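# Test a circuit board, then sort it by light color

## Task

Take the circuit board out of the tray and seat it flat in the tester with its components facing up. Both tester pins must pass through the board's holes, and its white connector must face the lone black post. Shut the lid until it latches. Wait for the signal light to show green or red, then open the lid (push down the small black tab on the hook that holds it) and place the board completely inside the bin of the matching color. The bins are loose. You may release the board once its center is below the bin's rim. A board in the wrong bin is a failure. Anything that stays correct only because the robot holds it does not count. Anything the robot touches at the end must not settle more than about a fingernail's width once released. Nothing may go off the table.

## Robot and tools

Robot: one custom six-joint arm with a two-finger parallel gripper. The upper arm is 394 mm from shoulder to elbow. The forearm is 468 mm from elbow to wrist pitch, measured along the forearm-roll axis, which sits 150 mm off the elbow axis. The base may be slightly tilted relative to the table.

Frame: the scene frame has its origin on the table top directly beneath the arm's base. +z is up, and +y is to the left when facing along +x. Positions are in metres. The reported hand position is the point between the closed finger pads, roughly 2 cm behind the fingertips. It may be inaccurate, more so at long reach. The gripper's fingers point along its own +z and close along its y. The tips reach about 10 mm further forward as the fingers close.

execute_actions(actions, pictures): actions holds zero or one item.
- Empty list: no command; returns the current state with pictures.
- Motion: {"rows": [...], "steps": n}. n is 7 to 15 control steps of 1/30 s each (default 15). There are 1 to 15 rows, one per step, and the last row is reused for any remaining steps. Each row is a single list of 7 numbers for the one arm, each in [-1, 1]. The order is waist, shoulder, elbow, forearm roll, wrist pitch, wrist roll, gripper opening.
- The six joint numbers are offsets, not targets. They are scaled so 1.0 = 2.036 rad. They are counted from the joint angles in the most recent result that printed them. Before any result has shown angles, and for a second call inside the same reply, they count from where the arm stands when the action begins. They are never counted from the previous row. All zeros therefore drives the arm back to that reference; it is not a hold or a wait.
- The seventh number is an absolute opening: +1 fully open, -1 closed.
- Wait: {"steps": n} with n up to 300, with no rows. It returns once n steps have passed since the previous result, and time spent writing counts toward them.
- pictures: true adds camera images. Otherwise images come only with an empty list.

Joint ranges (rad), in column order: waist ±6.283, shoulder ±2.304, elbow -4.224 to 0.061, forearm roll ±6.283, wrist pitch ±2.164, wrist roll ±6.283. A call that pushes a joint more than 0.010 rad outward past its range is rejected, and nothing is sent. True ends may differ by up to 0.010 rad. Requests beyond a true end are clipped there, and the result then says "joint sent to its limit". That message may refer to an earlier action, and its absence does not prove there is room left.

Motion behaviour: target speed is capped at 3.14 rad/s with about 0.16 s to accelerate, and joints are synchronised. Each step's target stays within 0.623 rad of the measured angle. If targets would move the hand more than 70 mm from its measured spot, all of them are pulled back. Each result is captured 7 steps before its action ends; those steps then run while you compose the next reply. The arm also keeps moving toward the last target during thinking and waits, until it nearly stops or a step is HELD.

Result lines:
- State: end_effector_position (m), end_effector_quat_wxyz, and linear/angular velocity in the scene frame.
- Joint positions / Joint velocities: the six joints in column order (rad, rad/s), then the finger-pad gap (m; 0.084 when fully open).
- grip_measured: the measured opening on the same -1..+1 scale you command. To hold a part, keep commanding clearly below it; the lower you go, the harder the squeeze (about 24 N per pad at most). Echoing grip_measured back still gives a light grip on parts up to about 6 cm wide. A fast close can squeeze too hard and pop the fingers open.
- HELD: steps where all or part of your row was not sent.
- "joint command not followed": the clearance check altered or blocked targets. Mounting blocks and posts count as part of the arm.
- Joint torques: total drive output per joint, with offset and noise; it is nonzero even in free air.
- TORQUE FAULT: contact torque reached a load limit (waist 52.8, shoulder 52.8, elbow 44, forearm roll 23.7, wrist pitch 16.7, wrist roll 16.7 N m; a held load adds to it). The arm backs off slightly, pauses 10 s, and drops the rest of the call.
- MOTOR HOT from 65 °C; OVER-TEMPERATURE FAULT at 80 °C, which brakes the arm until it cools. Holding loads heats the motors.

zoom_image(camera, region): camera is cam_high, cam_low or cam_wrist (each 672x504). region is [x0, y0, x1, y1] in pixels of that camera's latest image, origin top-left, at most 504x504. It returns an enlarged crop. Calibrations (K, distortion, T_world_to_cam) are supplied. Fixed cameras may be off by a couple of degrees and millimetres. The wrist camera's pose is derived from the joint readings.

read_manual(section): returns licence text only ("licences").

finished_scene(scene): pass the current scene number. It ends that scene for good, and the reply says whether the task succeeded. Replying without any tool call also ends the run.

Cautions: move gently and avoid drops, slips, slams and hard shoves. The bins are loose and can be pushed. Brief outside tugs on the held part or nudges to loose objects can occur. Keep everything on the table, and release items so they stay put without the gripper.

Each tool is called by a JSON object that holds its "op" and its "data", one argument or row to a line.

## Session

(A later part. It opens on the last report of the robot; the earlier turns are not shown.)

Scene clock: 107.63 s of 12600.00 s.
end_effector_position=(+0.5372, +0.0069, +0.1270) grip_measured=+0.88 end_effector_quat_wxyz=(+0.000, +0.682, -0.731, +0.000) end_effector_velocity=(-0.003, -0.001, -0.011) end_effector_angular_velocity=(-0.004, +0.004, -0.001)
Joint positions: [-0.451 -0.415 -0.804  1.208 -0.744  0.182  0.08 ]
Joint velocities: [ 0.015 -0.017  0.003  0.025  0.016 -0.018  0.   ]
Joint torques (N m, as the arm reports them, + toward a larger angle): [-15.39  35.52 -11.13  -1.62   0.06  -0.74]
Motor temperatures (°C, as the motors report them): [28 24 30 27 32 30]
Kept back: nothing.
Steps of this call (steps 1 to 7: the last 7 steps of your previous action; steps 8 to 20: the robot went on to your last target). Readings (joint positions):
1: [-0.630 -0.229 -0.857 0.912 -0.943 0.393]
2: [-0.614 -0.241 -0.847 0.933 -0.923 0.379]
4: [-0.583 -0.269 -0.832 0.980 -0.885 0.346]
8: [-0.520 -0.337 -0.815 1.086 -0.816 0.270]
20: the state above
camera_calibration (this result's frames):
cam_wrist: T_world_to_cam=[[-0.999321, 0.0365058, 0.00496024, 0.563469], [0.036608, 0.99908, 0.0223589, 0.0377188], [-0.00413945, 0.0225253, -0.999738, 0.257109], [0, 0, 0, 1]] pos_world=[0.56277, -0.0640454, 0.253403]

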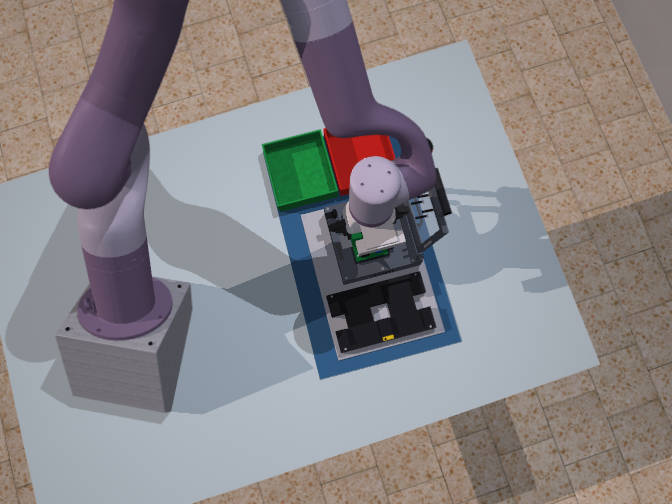

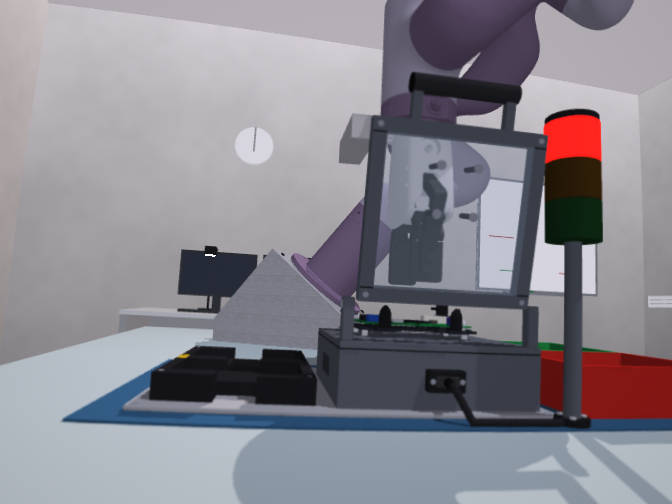

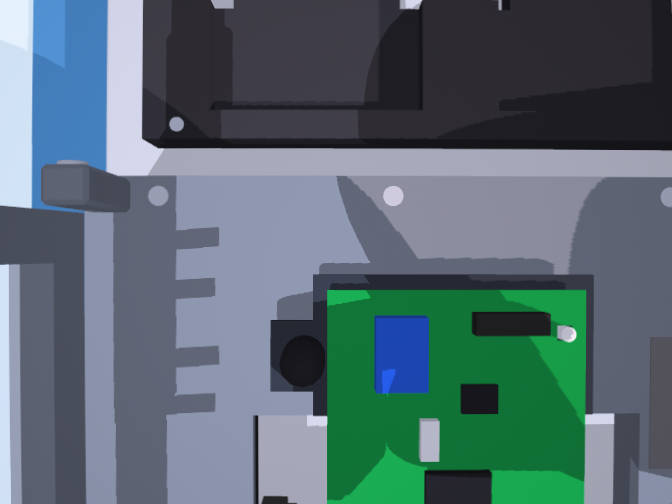

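{"op": "execute_actions", "data": {
  "actions": [
    {"rows":[[0.004,-0.005,-0.001,0.008,0.003,-0.005,0.88],[0.008,-0.010,-0.002,0.015,0.005,-0.011,0.88],[0.011,-0.015,-0.003,0.023,0.008,-0.016,0.88],[0.015,-0.020,-0.003,0.030,0.010,-0.021,0.88],[0.018,-0.025,-0.004,0.037,0.012,-0.027,0.88],[0.021,-0.029,-0.005,0.043,0.014,-0.031,0.88],[0.024,-0.033,-0.006,0.049,0.016,-0.035,0.88],[0.0273,-0.0373,-0.0066,0.0544,0.0181,-0.0388,0.88]],"steps":12}
  ]
}}

{"op": "execute_actions", "data": {
  "actions": [
    {"steps":12}
  ],
  "pictures": true
}}

Scene clock: 108.17 s of 12600.00 s.
end_effector_position=(+0.5378, +0.0070, +0.1180) grip_measured=+0.88 end_effector_quat_wxyz=(-0.000, +0.682, -0.731, +0.001) end_effector_velocity=(+0.001, +0.002, -0.110) end_effector_angular_velocity=(+0.011, -0.003, -0.004)
Joint positions: [-0.438 -0.431 -0.807  1.233 -0.735  0.164  0.08 ]
Joint velocities: [ 0.146 -0.2   -0.033  0.297  0.095 -0.209 -0.   ]
Joint torques (N m, as the arm reports them, + toward a larger angle): [-17.77  25.43  -6.92  -1.12  -0.21  -0.56]
Motor temperatures (°C, as the motors report them): [28 24 30 27 32 30]
Steps of this call (steps 1 to 11: the robot went on to your last target; steps 12 to 16: the first 5 steps of this action). Readings (joint positions):
12: [-0.449 -0.417 -0.804 1.211 -0.743 0.180]
13: [-0.448 -0.418 -0.804 1.213 -0.742 0.179]
15: [-0.443 -0.425 -0.806 1.224 -0.738 0.171]
16: the state above

Scene clock: 108.57 s of 12600.00 s.
end_effector_position=(+0.5367, +0.0072, +0.0864) grip_measured=+0.88 end_effector_quat_wxyz=(+0.000, +0.682, -0.732, -0.000) end_effector_velocity=(+0.000, +0.000, -0.009) end_effector_angular_velocity=(-0.001, -0.001, +0.002)
Joint positions: [-0.397 -0.489 -0.817  1.316 -0.708  0.105  0.08 ]
Joint velocities: [ 0.013 -0.017 -0.004  0.027  0.008 -0.02  -0.   ]
Joint torques (N m, as the arm reports them, + toward a larger angle): [-18.49  37.13  -5.13  -0.78  -0.28  -0.21]
Motor temperatures (°C, as the motors report them): [28 24 30 27 32 30]
Kept back: nothing.
Steps of this call (steps 1 to 7: the last 7 steps of your previous action; steps 8 to 12: the robot went on to your last target). Readings (joint positions):
1: [-0.433 -0.439 -0.808 1.244 -0.732 0.157]
2: [-0.427 -0.447 -0.809 1.255 -0.729 0.148]
4: [-0.415 -0.463 -0.812 1.279 -0.721 0.131]
8: [-0.400 -0.484 -0.816 1.308 -0.711 0.111]
12: the state above
camera_calibration (this result's frames):
cam_wrist: T_world_to_cam=[[-0.999301, 0.0368974, 0.00596832, 0.563142], [0.0370249, 0.999052, 0.0228927, 0.0379962], [-0.00511798, 0.0230977, -0.99972, 0.217045], [0, 0, 0, 1]] pos_world=[0.562452, -0.0637519, 0.212753]

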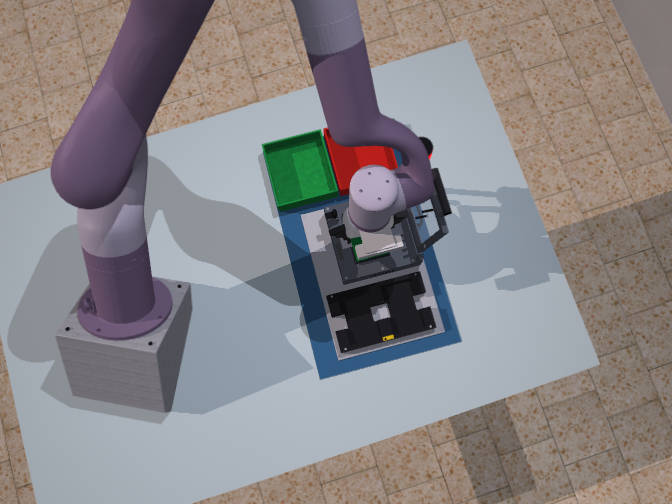

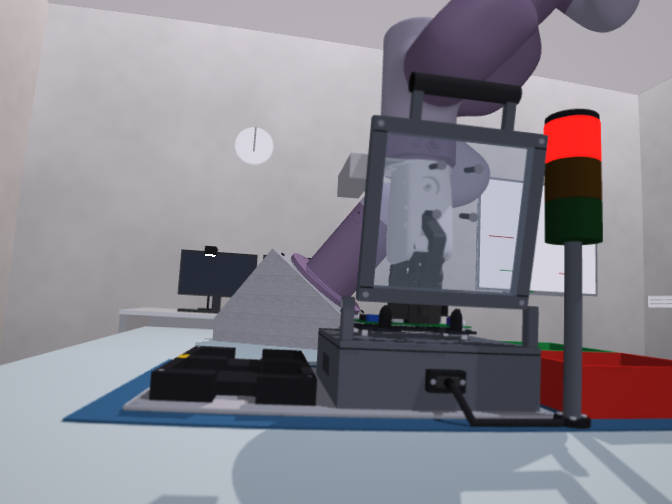

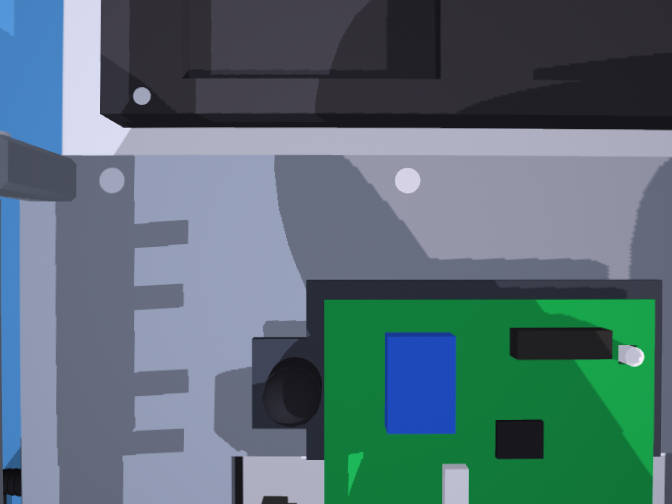

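{"op": "execute_actions", "data": {
  "actions": [
    {"rows":[[0.0008,-0.0009,0,0.0013,0.0004,-0.001,0.8],[0.0008,-0.0009,0,0.0013,0.0004,-0.001,0.72],[0.0008,-0.0009,0,0.0013,0.0004,-0.001,0.64],[0.0008,-0.0009,0,0.0013,0.0004,-0.001,0.55],[0.0008,-0.0009,0,0.0013,0.0004,-0.001,0.4],[0.0008,-0.0009,0,0.0013,0.0004,-0.001,0.2],[0.0008,-0.0009,0,0.0013,0.0004,-0.001,0],[0.0008,-0.0009,0,0.0013,0.0004,-0.001,-0.2],[0.0008,-0.0009,0,0.0013,0.0004,-0.001,-0.4]],"steps":14}
  ]
}}

{"op": "execute_actions", "data": {
  "actions": [
    {"steps":10}
  ]
}}

Scene clock: 109.10 s of 12600.00 s.
end_effector_position=(+0.5363, +0.0073, +0.0856) grip_measured=+0.55 end_effector_quat_wxyz=(+0.000, +0.682, -0.732, -0.001) end_effector_velocity=(+0.002, -0.000, +0.002) end_effector_angular_velocity=(-0.001, -0.004, +0.002)
Joint positions: [-0.396 -0.491 -0.817  1.318 -0.708  0.103  0.067]
Joint velocities: [-0.003  0.003 -0.001 -0.001 -0.001 -0.    -0.005]
Joint torques (N m, as the arm reports them, + toward a larger angle): [-11.37  28.52  -9.75   0.46   0.62  -0.27]
Motor temperatures (°C, as the motors report them): [28 24 30 27 32 30]
Steps of this call (steps 1 to 9: the robot went on to your last target; steps 10 to 16: the first 7 steps of this action). Readings (joint positions):
10: [-0.395 -0.491 -0.818 1.319 -0.708 0.103]
11: [-0.395 -0.491 -0.818 1.319 -0.708 0.103]
13: [-0.395 -0.491 -0.817 1.319 -0.708 0.103]
16: the state above

Scene clock: 109.43 s of 12600.00 s.
end_effector_position=(+0.5364, +0.0074, +0.0854) grip_measured=+0.55 end_effector_quat_wxyz=(+0.000, +0.682, -0.732, -0.001) end_effector_velocity=(-0.000, -0.000, -0.001) end_effector_angular_velocity=(-0.002, +0.000, +0.001)
Joint positions: [-0.395 -0.491 -0.817  1.319 -0.708  0.103  0.067]
Joint velocities: [ 0.001 -0.001 -0.     0.001  0.002 -0.001  0.   ]
Joint torques (N m, as the arm reports them, + toward a larger angle): [-12.52  32.67 -11.26   0.35   0.44  -0.82]
Motor temperatures (°C, as the motors report them): [28 24 30 27 32 30]
Kept back: nothing.
Steps of this call (steps 1 to 7: the last 7 steps of your previous action; steps 8 to 10: the robot went on to your last target). Readings (joint positions):
1: [-0.396 -0.490 -0.817 1.318 -0.708 0.103]
2: [-0.396 -0.491 -0.817 1.318 -0.708 0.103]
4: [-0.395 -0.491 -0.817 1.318 -0.708 0.103]
8: [-0.395 -0.491 -0.817 1.319 -0.708 0.103]
10: the state above

{"op": "execute_actions", "data": {
  "actions": [
    {"rows":[[-0.002,0.002,0,-0.003,-0.001,0.002,-0.4],[-0.004,0.006,0.001,-0.008,-0.003,0.006,-0.4],[-0.007,0.010,0.002,-0.014,-0.005,0.010,-0.4],[-0.010,0.014,0.003,-0.021,-0.007,0.015,-0.4],[-0.014,0.019,0.003,-0.028,-0.009,0.020,-0.4],[-0.018,0.025,0.004,-0.036,-0.012,0.026,-0.4],[-0.022,0.030,0.005,-0.044,-0.014,0.032,-0.4],[-0.0263,0.0362,0.0066,-0.053,-0.0171,0.0381,-0.4],[-0.031,0.042,0.006,-0.061,-0.021,0.044,-0.4],[-0.035,0.047,0.006,-0.069,-0.026,0.050,-0.4],[-0.040,0.052,0.005,-0.077,-0.030,0.056,-0.4],[-0.044,0.058,0.005,-0.086,-0.035,0.062,-0.4],[-0.0489,0.0629,0.0043,-0.0938,-0.0393,0.0673,-0.4]],"steps":15}
  ]
}}

{"op": "execute_actions", "data": {
  "actions": [
    {"steps":12}
  ],
  "pictures": true
}}

Scene clock: 111.83 s of 12600.00 s.
end_effector_position=(+0.5402, +0.0086, +0.1031) grip_measured=-0.03 end_effector_quat_wxyz=(-0.002, +0.683, -0.730, +0.000) end_effector_velocity=(+0.006, -0.005, +0.144) end_effector_angular_velocity=(-0.010, -0.012, +0.003)
Joint positions: [-0.416 -0.459 -0.816  1.275 -0.725  0.135  0.043]
Joint velocities: [-0.192  0.258  0.043 -0.374 -0.116  0.266 -0.14 ]
Joint torques (N m, as the arm reports them, + toward a larger angle): [-19.16  21.5    0.31  -4.06   2.46   0.15]
Motor temperatures (°C, as the motors report them): [28 24 30 27 32 30]
Steps of this call (steps 1 to 15: the robot went on to your last target; steps 16 to 64: nothing new was sent; steps 65 to 72: the first 8 steps of this action). Readings (joint positions):
65: [-0.395 -0.491 -0.817 1.319 -0.708 0.103]
66: [-0.395 -0.490 -0.817 1.318 -0.708 0.104]
68: [-0.399 -0.485 -0.817 1.311 -0.711 0.109]
72: the state above

Scene clock: 112.23 s of 12600.00 s.
end_effector_position=(+0.5406, +0.0070, +0.1573) grip_measured=-0.42 end_effector_quat_wxyz=(-0.003, +0.682, -0.731, -0.000) end_effector_velocity=(+0.000, +0.003, +0.029) end_effector_angular_velocity=(+0.012, +0.005, +0.002)
Joint positions: [-0.491 -0.368 -0.807  1.135 -0.783  0.235  0.026]
Joint velocities: [-0.037  0.046 -0.002 -0.075 -0.048  0.055 -0.   ]
Joint torques (N m, as the arm reports them, + toward a larger angle): [-12.67  27.44 -11.1   -0.9   -0.11  -0.53]
Motor temperatures (°C, as the motors report them): [28 24 30 27 32 30]
Kept back: nothing.
Steps of this call (steps 1 to 7: the last 7 steps of your previous action; steps 8 to 12: the robot went on to your last target). Readings (joint positions):
1: [-0.423 -0.450 -0.814 1.262 -0.729 0.145]
2: [-0.430 -0.441 -0.811 1.247 -0.733 0.155]
4: [-0.447 -0.421 -0.807 1.216 -0.743 0.177]
8: [-0.479 -0.382 -0.806 1.157 -0.770 0.219]
12: the state above
camera_calibration (this result's frames):
cam_wrist: T_world_to_cam=[[-0.999389, 0.034908, 0.00166453, 0.567325], [0.0349402, 0.999026, 0.0269527, 0.0369065], [-0.000722043, 0.0269944, -0.999635, 0.285508], [0, 0, 0, 1]] pos_world=[0.565895, -0.0643818, 0.283465]

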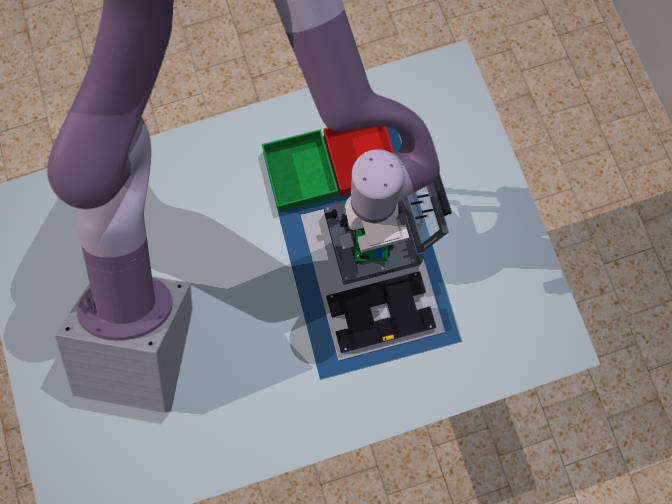

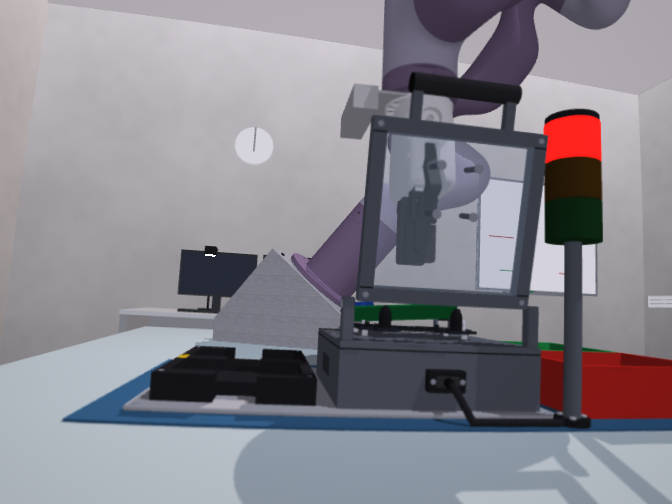

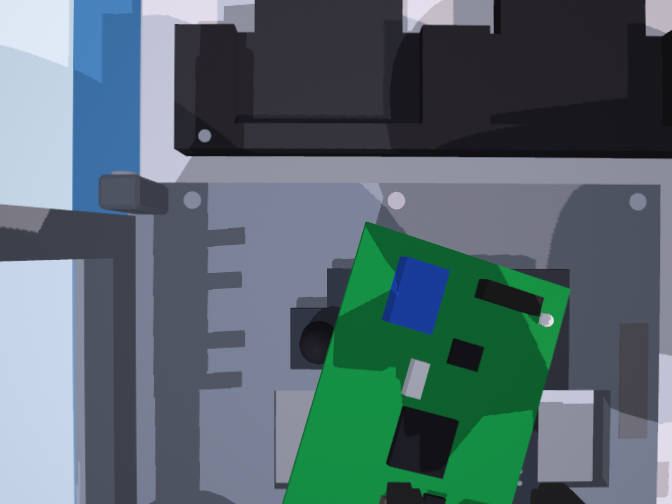

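{"op": "zoom_image", "data": {
  "camera": "cam_low",
  "region": [310, 270, 560, 370]
}}

{"op": "zoom_image", "data": {
  "camera": "cam_high",
  "region": [300, 180, 460, 300]
}}

Region (310, 270, 560, 370) of cam_low's 672x504 image, scaled by 2.016, with more detail than that image has; it fills the top 202 rows of this view, and the rest is white.

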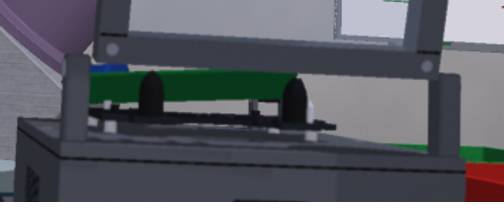

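Region (300, 180, 460, 300) of cam_high's 672x504 image, scaled by 3.150, with more detail than that image has; it fills the top 378 rows of this view, and the rest is white.

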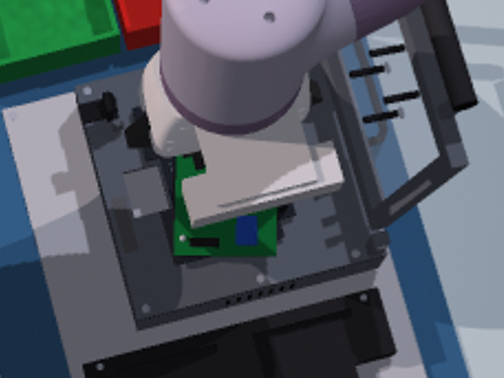

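{"op": "execute_actions", "data": {
  "actions": [
    {"rows":[[0,0.012,0.005,-0.005,-0.003,0.008,-0.3],[0,0.023,0.011,-0.011,-0.006,0.015,-0.2],[0,0.035,0.016,-0.016,-0.009,0.023,0],[0,0.046,0.022,-0.022,-0.012,0.031,0.1],[0,0.058,0.027,-0.027,-0.014,0.038,0.2],[0,0.069,0.032,-0.032,-0.017,0.046,0.3],[0,0.081,0.038,-0.038,-0.020,0.054,0.4],[0,0.093,0.043,-0.043,-0.023,0.061,0.5],[0,0.104,0.048,-0.049,-0.026,0.069,0.6],[0,0.116,0.054,-0.054,-0.029,0.077,0.7],[0,0.127,0.059,-0.059,-0.032,0.084,0.8],[-0.0005,0.1389,0.0646,-0.0648,-0.0345,0.0918,0.88]],"steps":14}
  ]
}}

{"op": "execute_actions", "data": {
  "actions": [
    {"steps":16}
  ],
  "pictures": true
}}

Scene clock: 113.63 s of 12600.00 s.
end_effector_position=(+0.5354, +0.0250, +0.1749) grip_measured=+0.26 end_effector_quat_wxyz=(-0.003, +0.683, -0.731, -0.001) end_effector_velocity=(-0.044, +0.144, +0.134) end_effector_angular_velocity=(-0.006, -0.007, +0.012)
Joint positions: [-0.491 -0.298 -0.775  1.101 -0.801  0.282  0.055]
Joint velocities: [ 0.008  0.568  0.262 -0.251 -0.128  0.365  0.129]
Joint torques (N m, as the arm reports them, + toward a larger angle): [-11.91  33.89  -7.8   -1.28  -0.56  -0.12]
Motor temperatures (°C, as the motors report them): [28 24 30 27 32 30]
Steps of this call (steps 1 to 30: the robot went on to your last target; steps 31 to 35: nothing new was sent; steps 36 to 42: the first 7 steps of this action). Readings (joint positions):
36: [-0.495 -0.363 -0.808 1.128 -0.788 0.240]
37: [-0.494 -0.360 -0.807 1.127 -0.788 0.242]
39: [-0.493 -0.345 -0.798 1.122 -0.791 0.251]
42: the state above

Scene clock: 114.17 s of 12600.00 s.
end_effector_position=(+0.5110, +0.0745, +0.2199) grip_measured=+0.88 end_effector_quat_wxyz=(+0.000, +0.682, -0.731, -0.000) end_effector_velocity=(-0.004, +0.006, +0.006) end_effector_angular_velocity=(-0.003, +0.000, -0.002)
Joint positions: [-0.492 -0.089 -0.677  1.005 -0.852  0.419  0.08 ]
Joint velocities: [-0.001  0.029  0.013 -0.013 -0.006  0.02   0.   ]
Joint torques (N m, as the arm reports them, + toward a larger angle): [-13.88  18.06 -12.19  -1.92  -0.37  -0.25]
Motor temperatures (°C, as the motors report them): [28 24 30 27 32 30]
Kept back: nothing.
Steps of this call (steps 1 to 7: the last 7 steps of your previous action; steps 8 to 16: the robot went on to your last target). Readings (joint positions):
1: [-0.491 -0.278 -0.766 1.093 -0.806 0.294]
2: [-0.491 -0.257 -0.756 1.083 -0.811 0.308]
4: [-0.491 -0.213 -0.736 1.063 -0.821 0.337]
8: [-0.491 -0.129 -0.697 1.024 -0.842 0.392]
16: the state above
camera_calibration (this result's frames):
cam_wrist: T_world_to_cam=[[-0.999331, 0.036133, 0.00562425, 0.534243], [0.0362523, 0.999083, 0.0227982, -0.030893], [-0.00479532, 0.0229868, -0.999724, 0.348664], [0, 0, 0, 1]] pos_world=[0.536677, 0.00354615, 0.346268]

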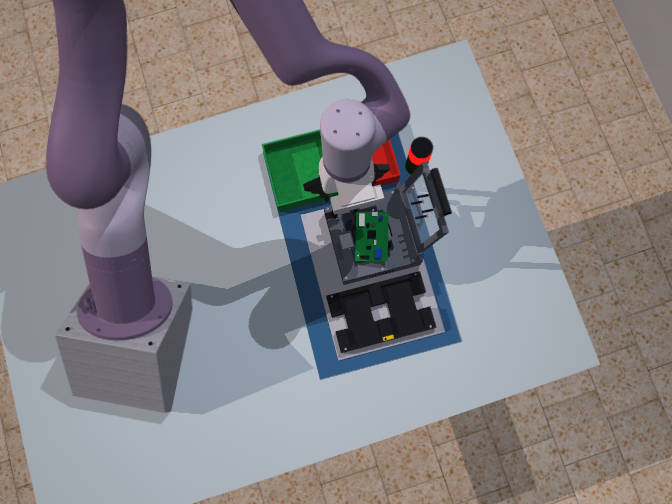

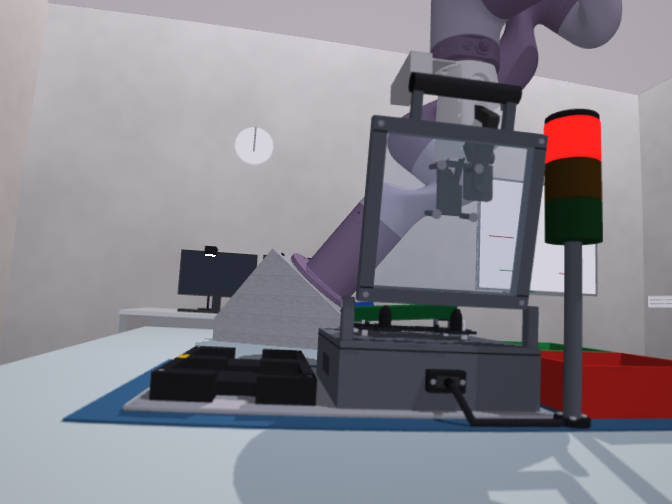

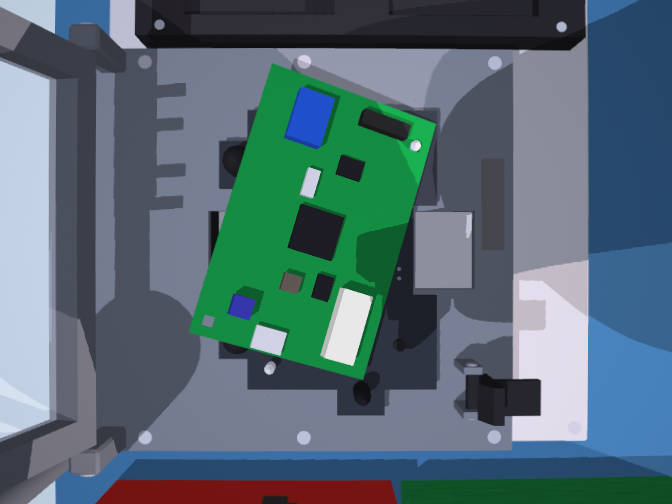

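{"op": "execute_actions", "data": {
  "actions": [
    {"rows":[[0.001,-0.012,-0.006,0.005,0.003,0.004,1],[0.002,-0.024,-0.012,0.011,0.007,0.009,1],[0.003,-0.036,-0.018,0.016,0.010,0.013,1],[0.004,-0.048,-0.024,0.022,0.014,0.017,1],[0.005,-0.060,-0.030,0.027,0.017,0.022,1],[0.006,-0.073,-0.036,0.033,0.021,0.026,1],[0.007,-0.085,-0.042,0.038,0.024,0.030,1],[0.008,-0.097,-0.048,0.044,0.028,0.035,1],[0.009,-0.109,-0.054,0.049,0.031,0.039,1],[0.010,-0.121,-0.060,0.055,0.034,0.043,1],[0.010,-0.133,-0.066,0.060,0.038,0.048,1],[0.011,-0.145,-0.072,0.066,0.041,0.052,1],[0.0123,-0.1571,-0.0785,0.0712,0.0447,0.0562,1]],"steps":15}
  ]
}}

{"op": "execute_actions", "data": {
  "actions": [
    {"steps":16}
  ],
  "pictures": true
}}

Scene clock: 116.33 s of 12600.00 s.
end_effector_position=(+0.5249, +0.0556, +0.2000) grip_measured=+1.00 end_effector_quat_wxyz=(+0.001, -0.651, +0.759, +0.000) end_effector_velocity=(+0.085, -0.140, -0.152) end_effector_angular_velocity=(+0.005, +0.011, -0.591)
Joint positions: [-0.484 -0.181 -0.723  1.046 -0.826  0.453  0.084]
Joint velocities: [ 0.053 -0.654 -0.317  0.291  0.185  0.221  0.   ]
Joint torques (N m, as the arm reports them, + toward a larger angle): [ -9.76  20.16 -10.8   -2.3    0.29  -0.46]
Motor temperatures (°C, as the motors report them): [28 24 30 27 32 30]
Steps of this call (steps 1 to 15: the robot went on to your last target; steps 16 to 57: nothing new was sent; steps 58 to 65: the first 8 steps of this action). Readings (joint positions):
58: [-0.492 -0.085 -0.676 1.003 -0.853 0.422]
59: [-0.492 -0.088 -0.678 1.005 -0.852 0.422]
61: [-0.490 -0.107 -0.687 1.013 -0.847 0.428]
65: the state above

Scene clock: 116.87 s of 12600.00 s.
end_effector_position=(+0.5491, +0.0039, +0.1432) grip_measured=+1.00 end_effector_quat_wxyz=(-0.003, -0.568, +0.823, -0.001) end_effector_velocity=(+0.003, -0.007, -0.008) end_effector_angular_velocity=(-0.002, +0.000, -0.030)
Joint positions: [-0.467 -0.405 -0.835  1.148 -0.762  0.533  0.084]
Joint velocities: [ 0.002 -0.031 -0.016  0.014  0.008  0.013 -0.   ]
Joint torques (N m, as the arm reports them, + toward a larger angle): [-15.69  37.39  -8.97  -1.55  -0.12  -0.51]
Motor temperatures (°C, as the motors report them): [28 24 30 27 32 30]
Kept back: nothing.
Steps of this call (steps 1 to 7: the last 7 steps of your previous action; steps 8 to 16: the robot went on to your last target). Readings (joint positions):
1: [-0.482 -0.203 -0.734 1.056 -0.820 0.461]
2: [-0.480 -0.226 -0.745 1.066 -0.813 0.469]
4: [-0.477 -0.273 -0.768 1.088 -0.800 0.485]
8: [-0.470 -0.362 -0.813 1.128 -0.775 0.517]
16: the state above
camera_calibration (this result's frames):
cam_wrist: T_world_to_cam=[[-0.946128, 0.323718, 0.00696803, 0.54483], [0.323791, 0.945979, 0.0168227, -0.116833], [-0.00114579, 0.0181726, -0.999834, 0.271759], [0, 0, 0, 1]] pos_world=[0.55362, -0.0707876, 0.269883]

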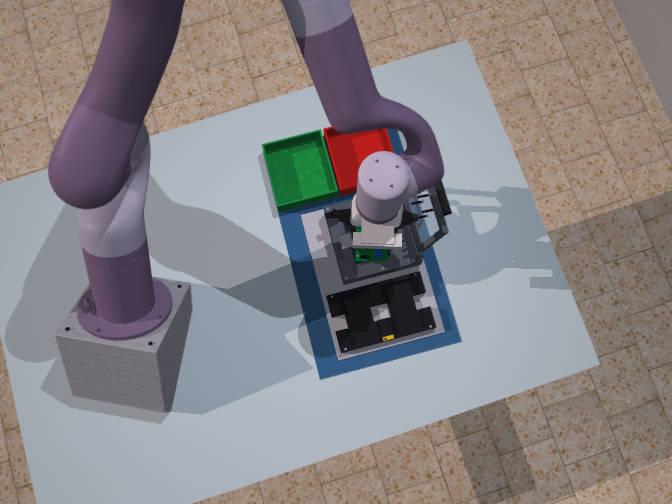

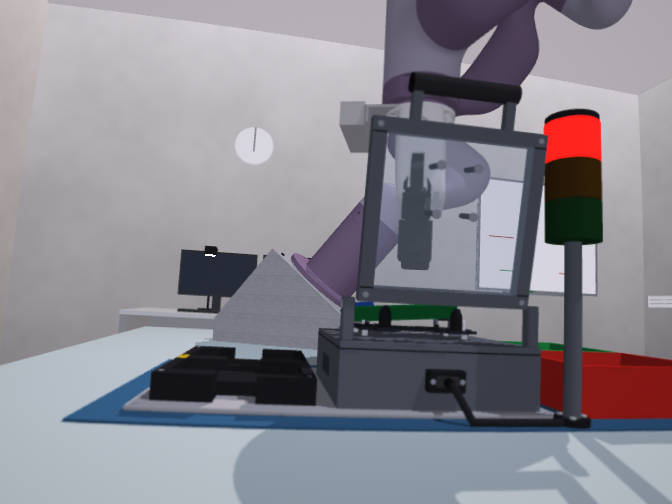

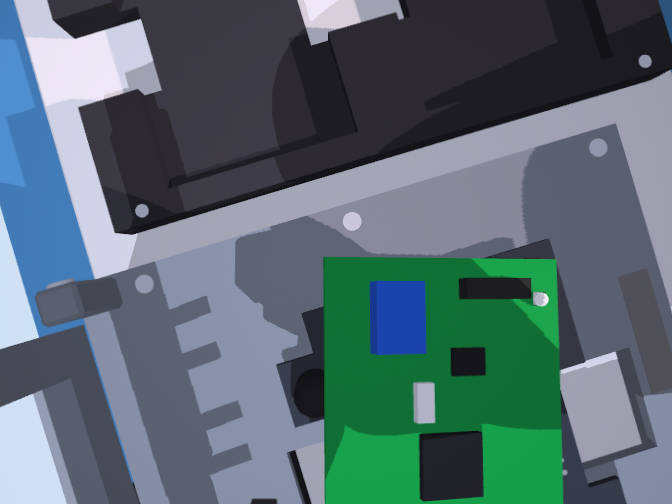

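{"op": "execute_actions", "data": {
  "actions": [
    {"rows":[[0,-0.003,-0.004,0,0,0.003,1],[0.003,-0.008,-0.005,0.006,0.002,-0.001,1],[0.007,-0.013,-0.006,0.013,0.005,-0.006,1],[0.010,-0.017,-0.007,0.020,0.007,-0.011,1],[0.013,-0.022,-0.008,0.026,0.009,-0.016,1],[0.016,-0.026,-0.008,0.033,0.011,-0.020,1],[0.020,-0.031,-0.009,0.039,0.013,-0.025,1],[0.023,-0.035,-0.010,0.046,0.016,-0.030,1],[0.026,-0.040,-0.011,0.052,0.018,-0.035,1],[0.029,-0.044,-0.012,0.059,0.020,-0.040,1],[0.0327,-0.0485,-0.0128,0.0656,0.0222,-0.0444,1]],"steps":14}
  ]
}}

{"op": "execute_actions", "data": {
  "actions": [
    {"steps":14}
  ],
  "pictures": true
}}

Scene clock: 117.67 s of 12600.00 s.
end_effector_position=(+0.5527, +0.0026, +0.1308) grip_measured=+1.00 end_effector_quat_wxyz=(-0.001, -0.566, +0.824, -0.001) end_effector_velocity=(+0.008, +0.001, -0.121) end_effector_angular_velocity=(+0.027, -0.007, -0.013)
Joint positions: [-0.452 -0.432 -0.847  1.179 -0.751  0.516  0.084]
Joint velocities: [ 0.152 -0.223 -0.046  0.306  0.098 -0.205 -0.   ]
Joint torques (N m, as the arm reports them, + toward a larger angle): [-17.96  35.83  -8.87  -2.55  -0.14  -0.63]
Motor temperatures (°C, as the motors report them): [28 24 30 27 32 30]
Steps of this call (steps 1 to 15: the robot went on to your last target; steps 16 to 17: nothing new was sent; steps 18 to 24: the first 7 steps of this action). Readings (joint positions):
18: [-0.467 -0.409 -0.837 1.150 -0.761 0.534]
19: [-0.467 -0.409 -0.838 1.150 -0.761 0.535]
21: [-0.464 -0.414 -0.842 1.155 -0.760 0.532]
24: the state above

Scene clock: 118.13 s of 12600.00 s.
end_effector_position=(+0.5541, +0.0032, +0.0919) grip_measured=+1.00 end_effector_quat_wxyz=(+0.000, -0.567, +0.824, -0.001) end_effector_velocity=(+0.001, +0.000, -0.007) end_effector_angular_velocity=(+0.000, -0.002, +0.002)
Joint positions: [-0.402 -0.502 -0.861  1.279 -0.718  0.444  0.084]
Joint velocities: [ 0.01  -0.014 -0.004  0.021  0.006 -0.017 -0.   ]
Joint torques (N m, as the arm reports them, + toward a larger angle): [-17.37  40.02  -8.36  -1.12  -0.13  -0.39]
Motor temperatures (°C, as the motors report them): [28 24 30 27 32 30]
Kept back: nothing.
Steps of this call (steps 1 to 7: the last 7 steps of your previous action; steps 8 to 14: the robot went on to your last target). Readings (joint positions):
1: [-0.446 -0.440 -0.849 1.190 -0.748 0.509]
2: [-0.440 -0.448 -0.850 1.201 -0.744 0.501]
4: [-0.428 -0.465 -0.853 1.225 -0.736 0.483]
8: [-0.408 -0.493 -0.859 1.265 -0.723 0.454]
14: the state above
camera_calibration (this result's frames):
cam_wrist: T_world_to_cam=[[-0.945315, 0.326133, 0.0042139, 0.549919], [0.326142, 0.94505, 0.0226421, -0.118731], [0.00340197, 0.0227782, -0.999735, 0.218017], [0, 0, 0, 1]] pos_world=[0.557828, -0.0721058, 0.21833]

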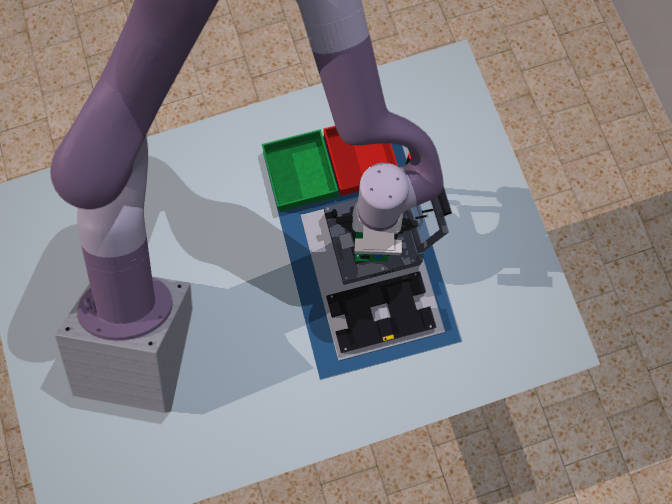

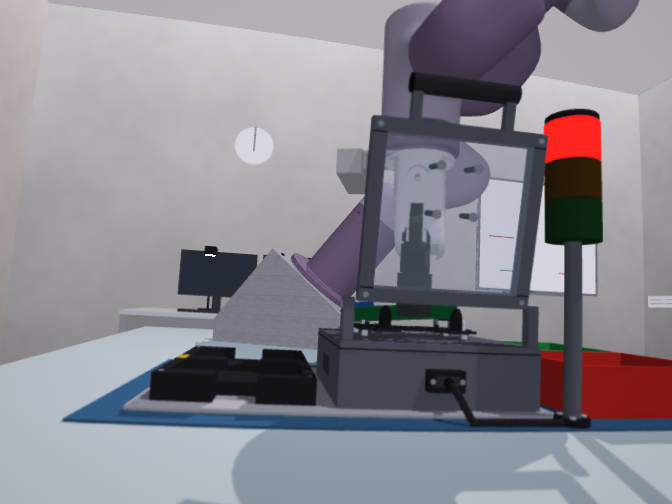

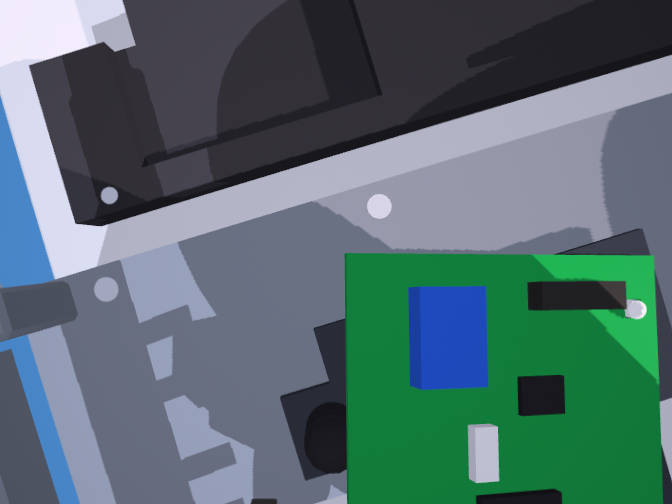

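{"op": "execute_actions", "data": {
  "actions": [
    {"rows":[[0.0007,-0.0009,0,0.0012,0.0006,-0.0007,0.92],[0.0007,-0.0009,0,0.0012,0.0006,-0.0007,0.85],[0.0007,-0.0009,0,0.0012,0.0006,-0.0007,0.78],[0.0007,-0.0009,0,0.0012,0.0006,-0.0007,0.71],[0.0007,-0.0009,0,0.0012,0.0006,-0.0007,0.64],[0.0007,-0.0009,0,0.0012,0.0006,-0.0007,0.57],[0.0007,-0.0009,0,0.0012,0.0006,-0.0007,0.5],[0.0007,-0.0009,0,0.0012,0.0006,-0.0007,0.4],[0.0007,-0.0009,0,0.0012,0.0006,-0.0007,0.2],[0.0007,-0.0009,0,0.0012,0.0006,-0.0007,0],[0.0007,-0.0009,0,0.0012,0.0006,-0.0007,-0.2],[0.0007,-0.0009,0,0.0012,0.0006,-0.0007,-0.4]],"steps":15}
  ]
}}

{"op": "execute_actions", "data": {
  "actions": [
    {"steps":12}
  ],
  "pictures": true
}}

Scene clock: 118.83 s of 12600.00 s.
end_effector_position=(+0.5538, +0.0032, +0.0908) grip_measured=+0.51 end_effector_quat_wxyz=(+0.000, -0.567, +0.824, -0.000) end_effector_velocity=(+0.000, -0.000, +0.000) end_effector_angular_velocity=(-0.003, -0.001, +0.000)
Joint positions: [-0.4   -0.504 -0.861  1.282 -0.717  0.442  0.065]
Joint velocities: [ 0.     0.    -0.     0.     0.003  0.    -0.103]
Joint torques (N m, as the arm reports them, + toward a larger angle): [-15.68  36.7   -7.48  -1.14   0.08  -0.17]
Motor temperatures (°C, as the motors report them): [28 24 30 27 32 30]
Steps of this call (steps 1 to 13: the robot went on to your last target; steps 14 to 21: the first 8 steps of this action). Readings (joint positions):
14: [-0.400 -0.503 -0.862 1.282 -0.717 0.442]
15: [-0.400 -0.503 -0.862 1.282 -0.717 0.442]
17: [-0.400 -0.504 -0.861 1.282 -0.717 0.442]
21: the state above

Scene clock: 119.23 s of 12600.00 s.
end_effector_position=(+0.5539, +0.0032, +0.0909) grip_measured=+0.41 end_effector_quat_wxyz=(+0.000, -0.566, +0.824, -0.000) end_effector_velocity=(-0.000, -0.000, -0.000) end_effector_angular_velocity=(-0.001, +0.000, -0.002)
Joint positions: [-0.4   -0.503 -0.861  1.282 -0.717  0.443  0.062]
Joint velocities: [ 0.    -0.    -0.     0.     0.001  0.002  0.   ]
Joint torques (N m, as the arm reports them, + toward a larger angle): [-16.17  34.99  -6.84  -1.6    0.25  -0.37]
Motor temperatures (°C, as the motors report them): [28 24 30 27 32 30]
Kept back: nothing.
Steps of this call (steps 1 to 7: the last 7 steps of your previous action; steps 8 to 12: the robot went on to your last target). Readings (joint positions):
1: [-0.400 -0.504 -0.861 1.282 -0.717 0.443]
2: [-0.401 -0.503 -0.861 1.282 -0.717 0.443]
4: [-0.401 -0.503 -0.861 1.282 -0.717 0.443]
8: [-0.400 -0.503 -0.861 1.282 -0.717 0.443]
12: the state above
camera_calibration (this result's frames):
cam_wrist: T_world_to_cam=[[-0.945168, 0.326554, 0.00444842, 0.54961], [0.326569, 0.944908, 0.0224079, -0.118836], [0.00311403, 0.0226319, -0.999739, 0.217163], [0, 0, 0, 1]] pos_world=[0.557605, -0.0721034, 0.217324]

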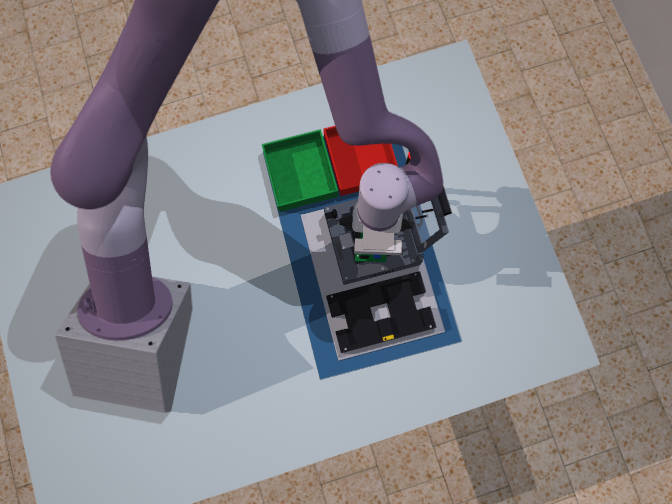

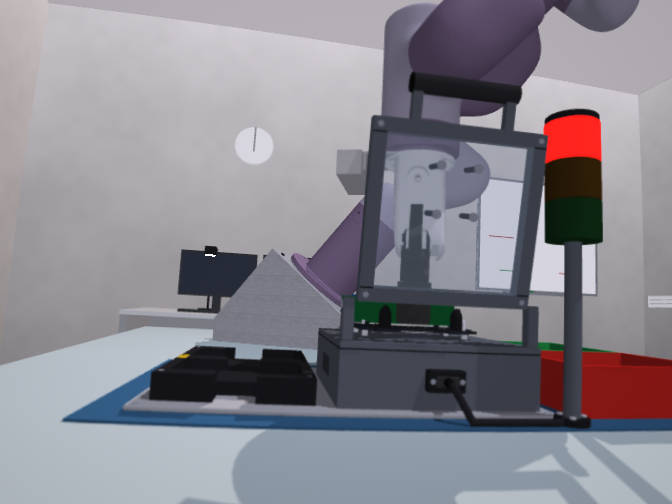

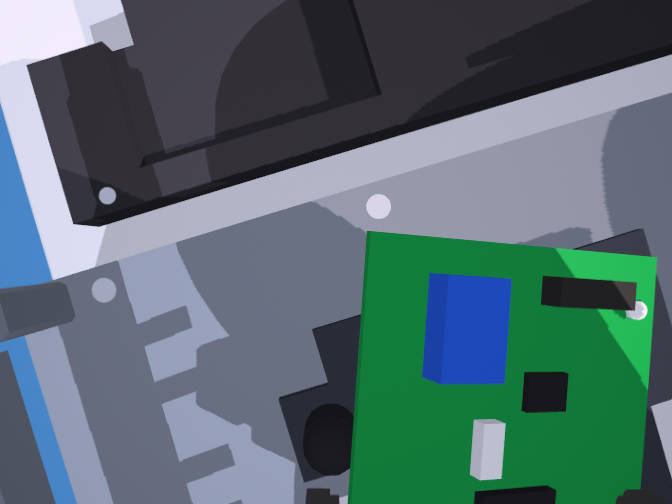

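{"op": "execute_actions", "data": {
  "actions": [
    {"rows":[[-0.002,0.002,0,-0.003,-0.001,0.002,-0.4],[-0.003,0.005,0.001,-0.007,-0.002,0.005,-0.4],[-0.005,0.007,0.001,-0.010,-0.003,0.007,-0.4],[-0.007,0.010,0.002,-0.014,-0.005,0.010,-0.4],[-0.009,0.012,0.002,-0.018,-0.006,0.013,-0.4],[-0.011,0.015,0.002,-0.022,-0.007,0.016,-0.4],[-0.013,0.018,0.003,-0.026,-0.009,0.019,-0.4]],"steps":12}
  ]
}}

{"op": "execute_actions", "data": {
  "actions": [
    {"steps":10}
  ],
  "pictures": true
}}

Scene clock: 119.70 s of 12600.00 s.
end_effector_position=(+0.5533, +0.0030, +0.0946) grip_measured=+0.41 end_effector_quat_wxyz=(-0.001, -0.566, +0.824, -0.000) end_effector_velocity=(-0.009, -0.003, +0.055) end_effector_angular_velocity=(-0.003, +0.013, -0.009)
Joint positions: [-0.405 -0.497 -0.859  1.271 -0.719  0.451  0.061]
Joint velocities: [-0.077  0.101  0.035 -0.154 -0.044  0.108 -0.001]
Joint torques (N m, as the arm reports them, + toward a larger angle): [-14.31  45.12 -12.42  -1.18  -0.33  -0.58]
Motor temperatures (°C, as the motors report them): [28 24 30 27 32 30]
Steps of this call (steps 1 to 9: the robot went on to your last target; steps 10 to 14: the first 5 steps of this action). Readings (joint positions):
10: [-0.400 -0.504 -0.861 1.282 -0.717 0.443]
11: [-0.401 -0.503 -0.861 1.281 -0.717 0.443]
13: [-0.403 -0.500 -0.860 1.275 -0.718 0.447]
14: the state above

Scene clock: 120.03 s of 12600.00 s.
end_effector_position=(+0.5564, +0.0035, +0.1118) grip_measured=+0.41 end_effector_quat_wxyz=(+0.002, -0.567, +0.824, -0.001) end_effector_velocity=(-0.007, -0.000, +0.004) end_effector_angular_velocity=(+0.006, +0.011, -0.006)
Joint positions: [-0.426 -0.467 -0.858  1.232 -0.735  0.479  0.061]
Joint velocities: [-0.01   0.009  0.01  -0.023 -0.011  0.015  0.   ]
Joint torques (N m, as the arm reports them, + toward a larger angle): [-18.29  40.45  -9.5   -1.38  -0.1   -0.46]
Motor temperatures (°C, as the motors report them): [28 24 30 27 32 30]
Kept back: nothing.
Steps of this call (steps 1 to 7: the last 7 steps of your previous action; steps 8 to 10: the robot went on to your last target). Readings (joint positions):
1: [-0.408 -0.493 -0.858 1.265 -0.721 0.455]
2: [-0.411 -0.489 -0.857 1.259 -0.723 0.459]
4: [-0.418 -0.480 -0.854 1.245 -0.726 0.469]
8: [-0.425 -0.469 -0.858 1.234 -0.734 0.478]
10: the state above
camera_calibration (this result's frames):
cam_wrist: T_world_to_cam=[[-0.945721, 0.324976, 0.0011946, 0.552522], [0.324913, 0.945452, 0.0234981, -0.119638], [0.0065069, 0.0226108, -0.999723, 0.236095], [0, 0, 0, 1]] pos_world=[0.559868, -0.0717825, 0.238181]

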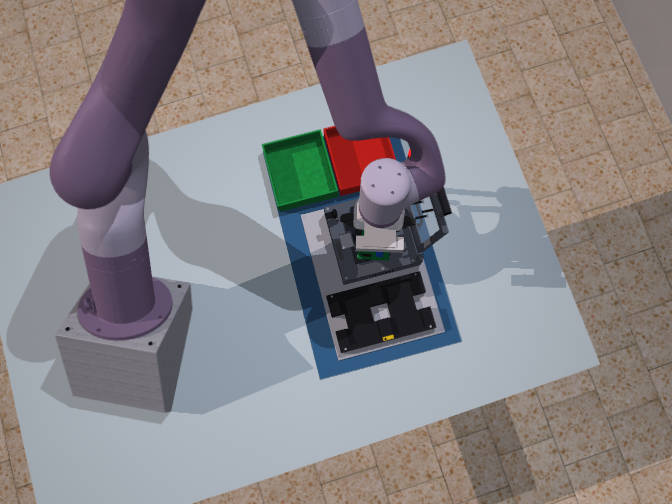

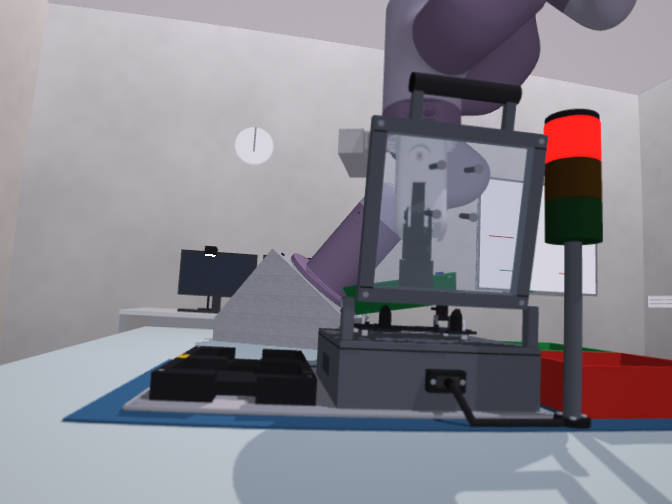

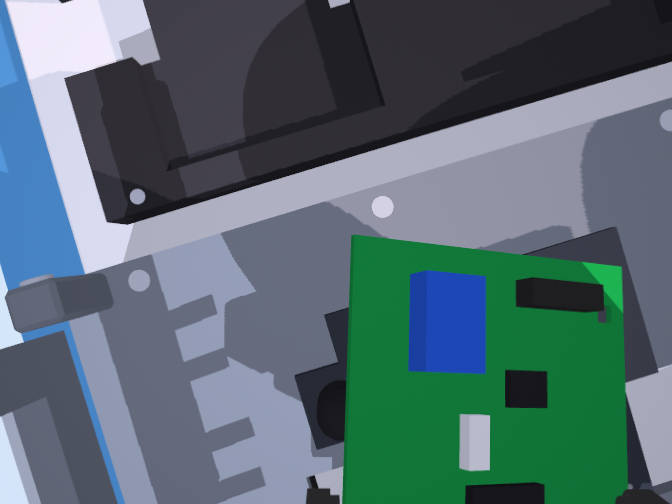

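{"op": "execute_actions", "data": {
  "actions": [
    {"rows":[[-0.003,0.004,0.001,-0.006,-0.002,0.004,-0.4],[-0.006,0.008,0.002,-0.012,-0.004,0.009,-0.4],[-0.009,0.012,0.003,-0.019,-0.006,0.013,-0.4],[-0.012,0.016,0.004,-0.025,-0.008,0.018,-0.4],[-0.015,0.021,0.005,-0.031,-0.010,0.022,-0.4],[-0.018,0.025,0.006,-0.037,-0.012,0.027,-0.4],[-0.021,0.029,0.007,-0.043,-0.014,0.031,-0.4],[-0.024,0.033,0.007,-0.050,-0.016,0.035,-0.4],[-0.027,0.037,0.008,-0.056,-0.018,0.040,-0.4],[-0.030,0.041,0.009,-0.062,-0.020,0.044,-0.4],[-0.0332,0.0452,0.0103,-0.0683,-0.0221,0.0486,-0.4]],"steps":13}
  ]
}}

{"op": "execute_actions", "data": {
  "actions": [
    {"steps":12}
  ],
  "pictures": true
}}

Scene clock: 120.83 s of 12600.00 s.
end_effector_position=(+0.5545, +0.0031, +0.1222) grip_measured=+0.41 end_effector_quat_wxyz=(-0.000, -0.566, +0.824, -0.001) end_effector_velocity=(-0.005, -0.002, +0.111) end_effector_angular_velocity=(-0.018, +0.007, +0.003)
Joint positions: [-0.44  -0.448 -0.852  1.202 -0.745  0.501  0.061]
Joint velocities: [-0.14   0.2    0.039 -0.284 -0.092  0.2    0.   ]
Joint torques (N m, as the arm reports them, + toward a larger angle): [-21.59  42.39  -8.53  -1.45   0.38  -0.68]
Motor temperatures (°C, as the motors report them): [28 24 30 27 32 30]
Steps of this call (steps 1 to 18: the robot went on to your last target; steps 19 to 24: the first 6 steps of this action). Readings (joint positions):
19: [-0.427 -0.467 -0.855 1.229 -0.735 0.481]
20: [-0.428 -0.466 -0.855 1.227 -0.736 0.482]
22: [-0.432 -0.460 -0.854 1.218 -0.739 0.489]
24: the state above

Scene clock: 121.23 s of 12600.00 s.
end_effector_position=(+0.5492, +0.0015, +0.1607) grip_measured=+0.41 end_effector_quat_wxyz=(-0.006, -0.565, +0.825, -0.003) end_effector_velocity=(-0.007, -0.001, +0.017) end_effector_angular_velocity=(-0.004, +0.013, -0.007)
Joint positions: [-0.491 -0.379 -0.838  1.098 -0.778  0.574  0.061]
Joint velocities: [-0.025  0.033  0.011 -0.056 -0.018  0.042 -0.   ]
Joint torques (N m, as the arm reports them, + toward a larger angle): [-21.04  34.21 -10.91  -1.62  -0.11  -0.34]
Motor temperatures (°C, as the motors report them): [28 24 30 27 32 30]
Kept back: nothing.
Steps of this call (steps 1 to 7: the last 7 steps of your previous action; steps 8 to 12: the robot went on to your last target). Readings (joint positions):
1: [-0.445 -0.441 -0.851 1.192 -0.748 0.508]
2: [-0.450 -0.434 -0.849 1.181 -0.751 0.516]
4: [-0.461 -0.418 -0.847 1.158 -0.759 0.532]
8: [-0.483 -0.389 -0.841 1.115 -0.773 0.562]
12: the state above
camera_calibration (this result's frames):
cam_wrist: T_world_to_cam=[[-0.943987, 0.329869, 0.00862, 0.544096], [0.329946, 0.943948, 0.00992677, -0.117187], [-0.00486229, 0.0122149, -0.999914, 0.291414], [0, 0, 0, 1]] pos_world=[0.553702, -0.0724218, 0.287862]

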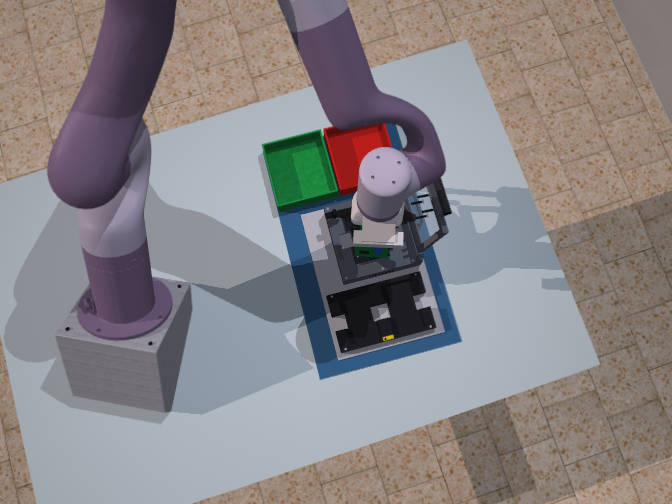

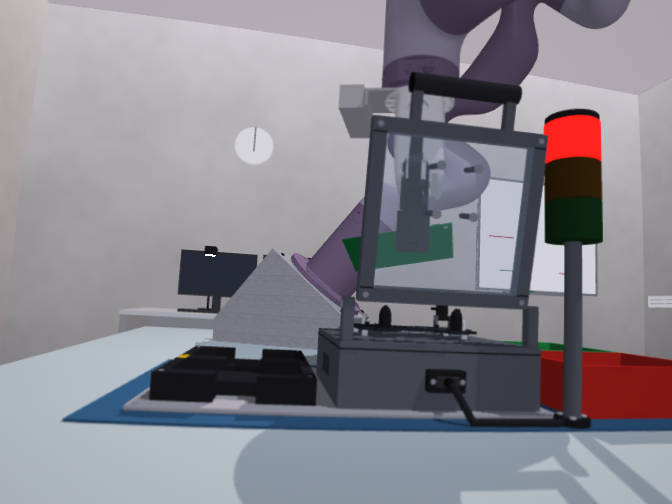

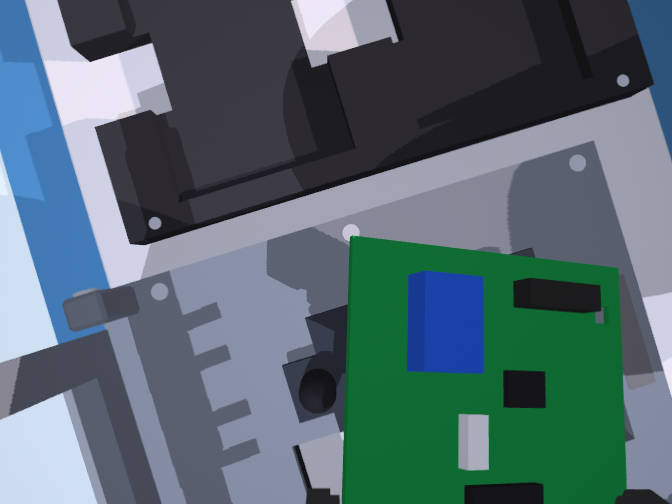

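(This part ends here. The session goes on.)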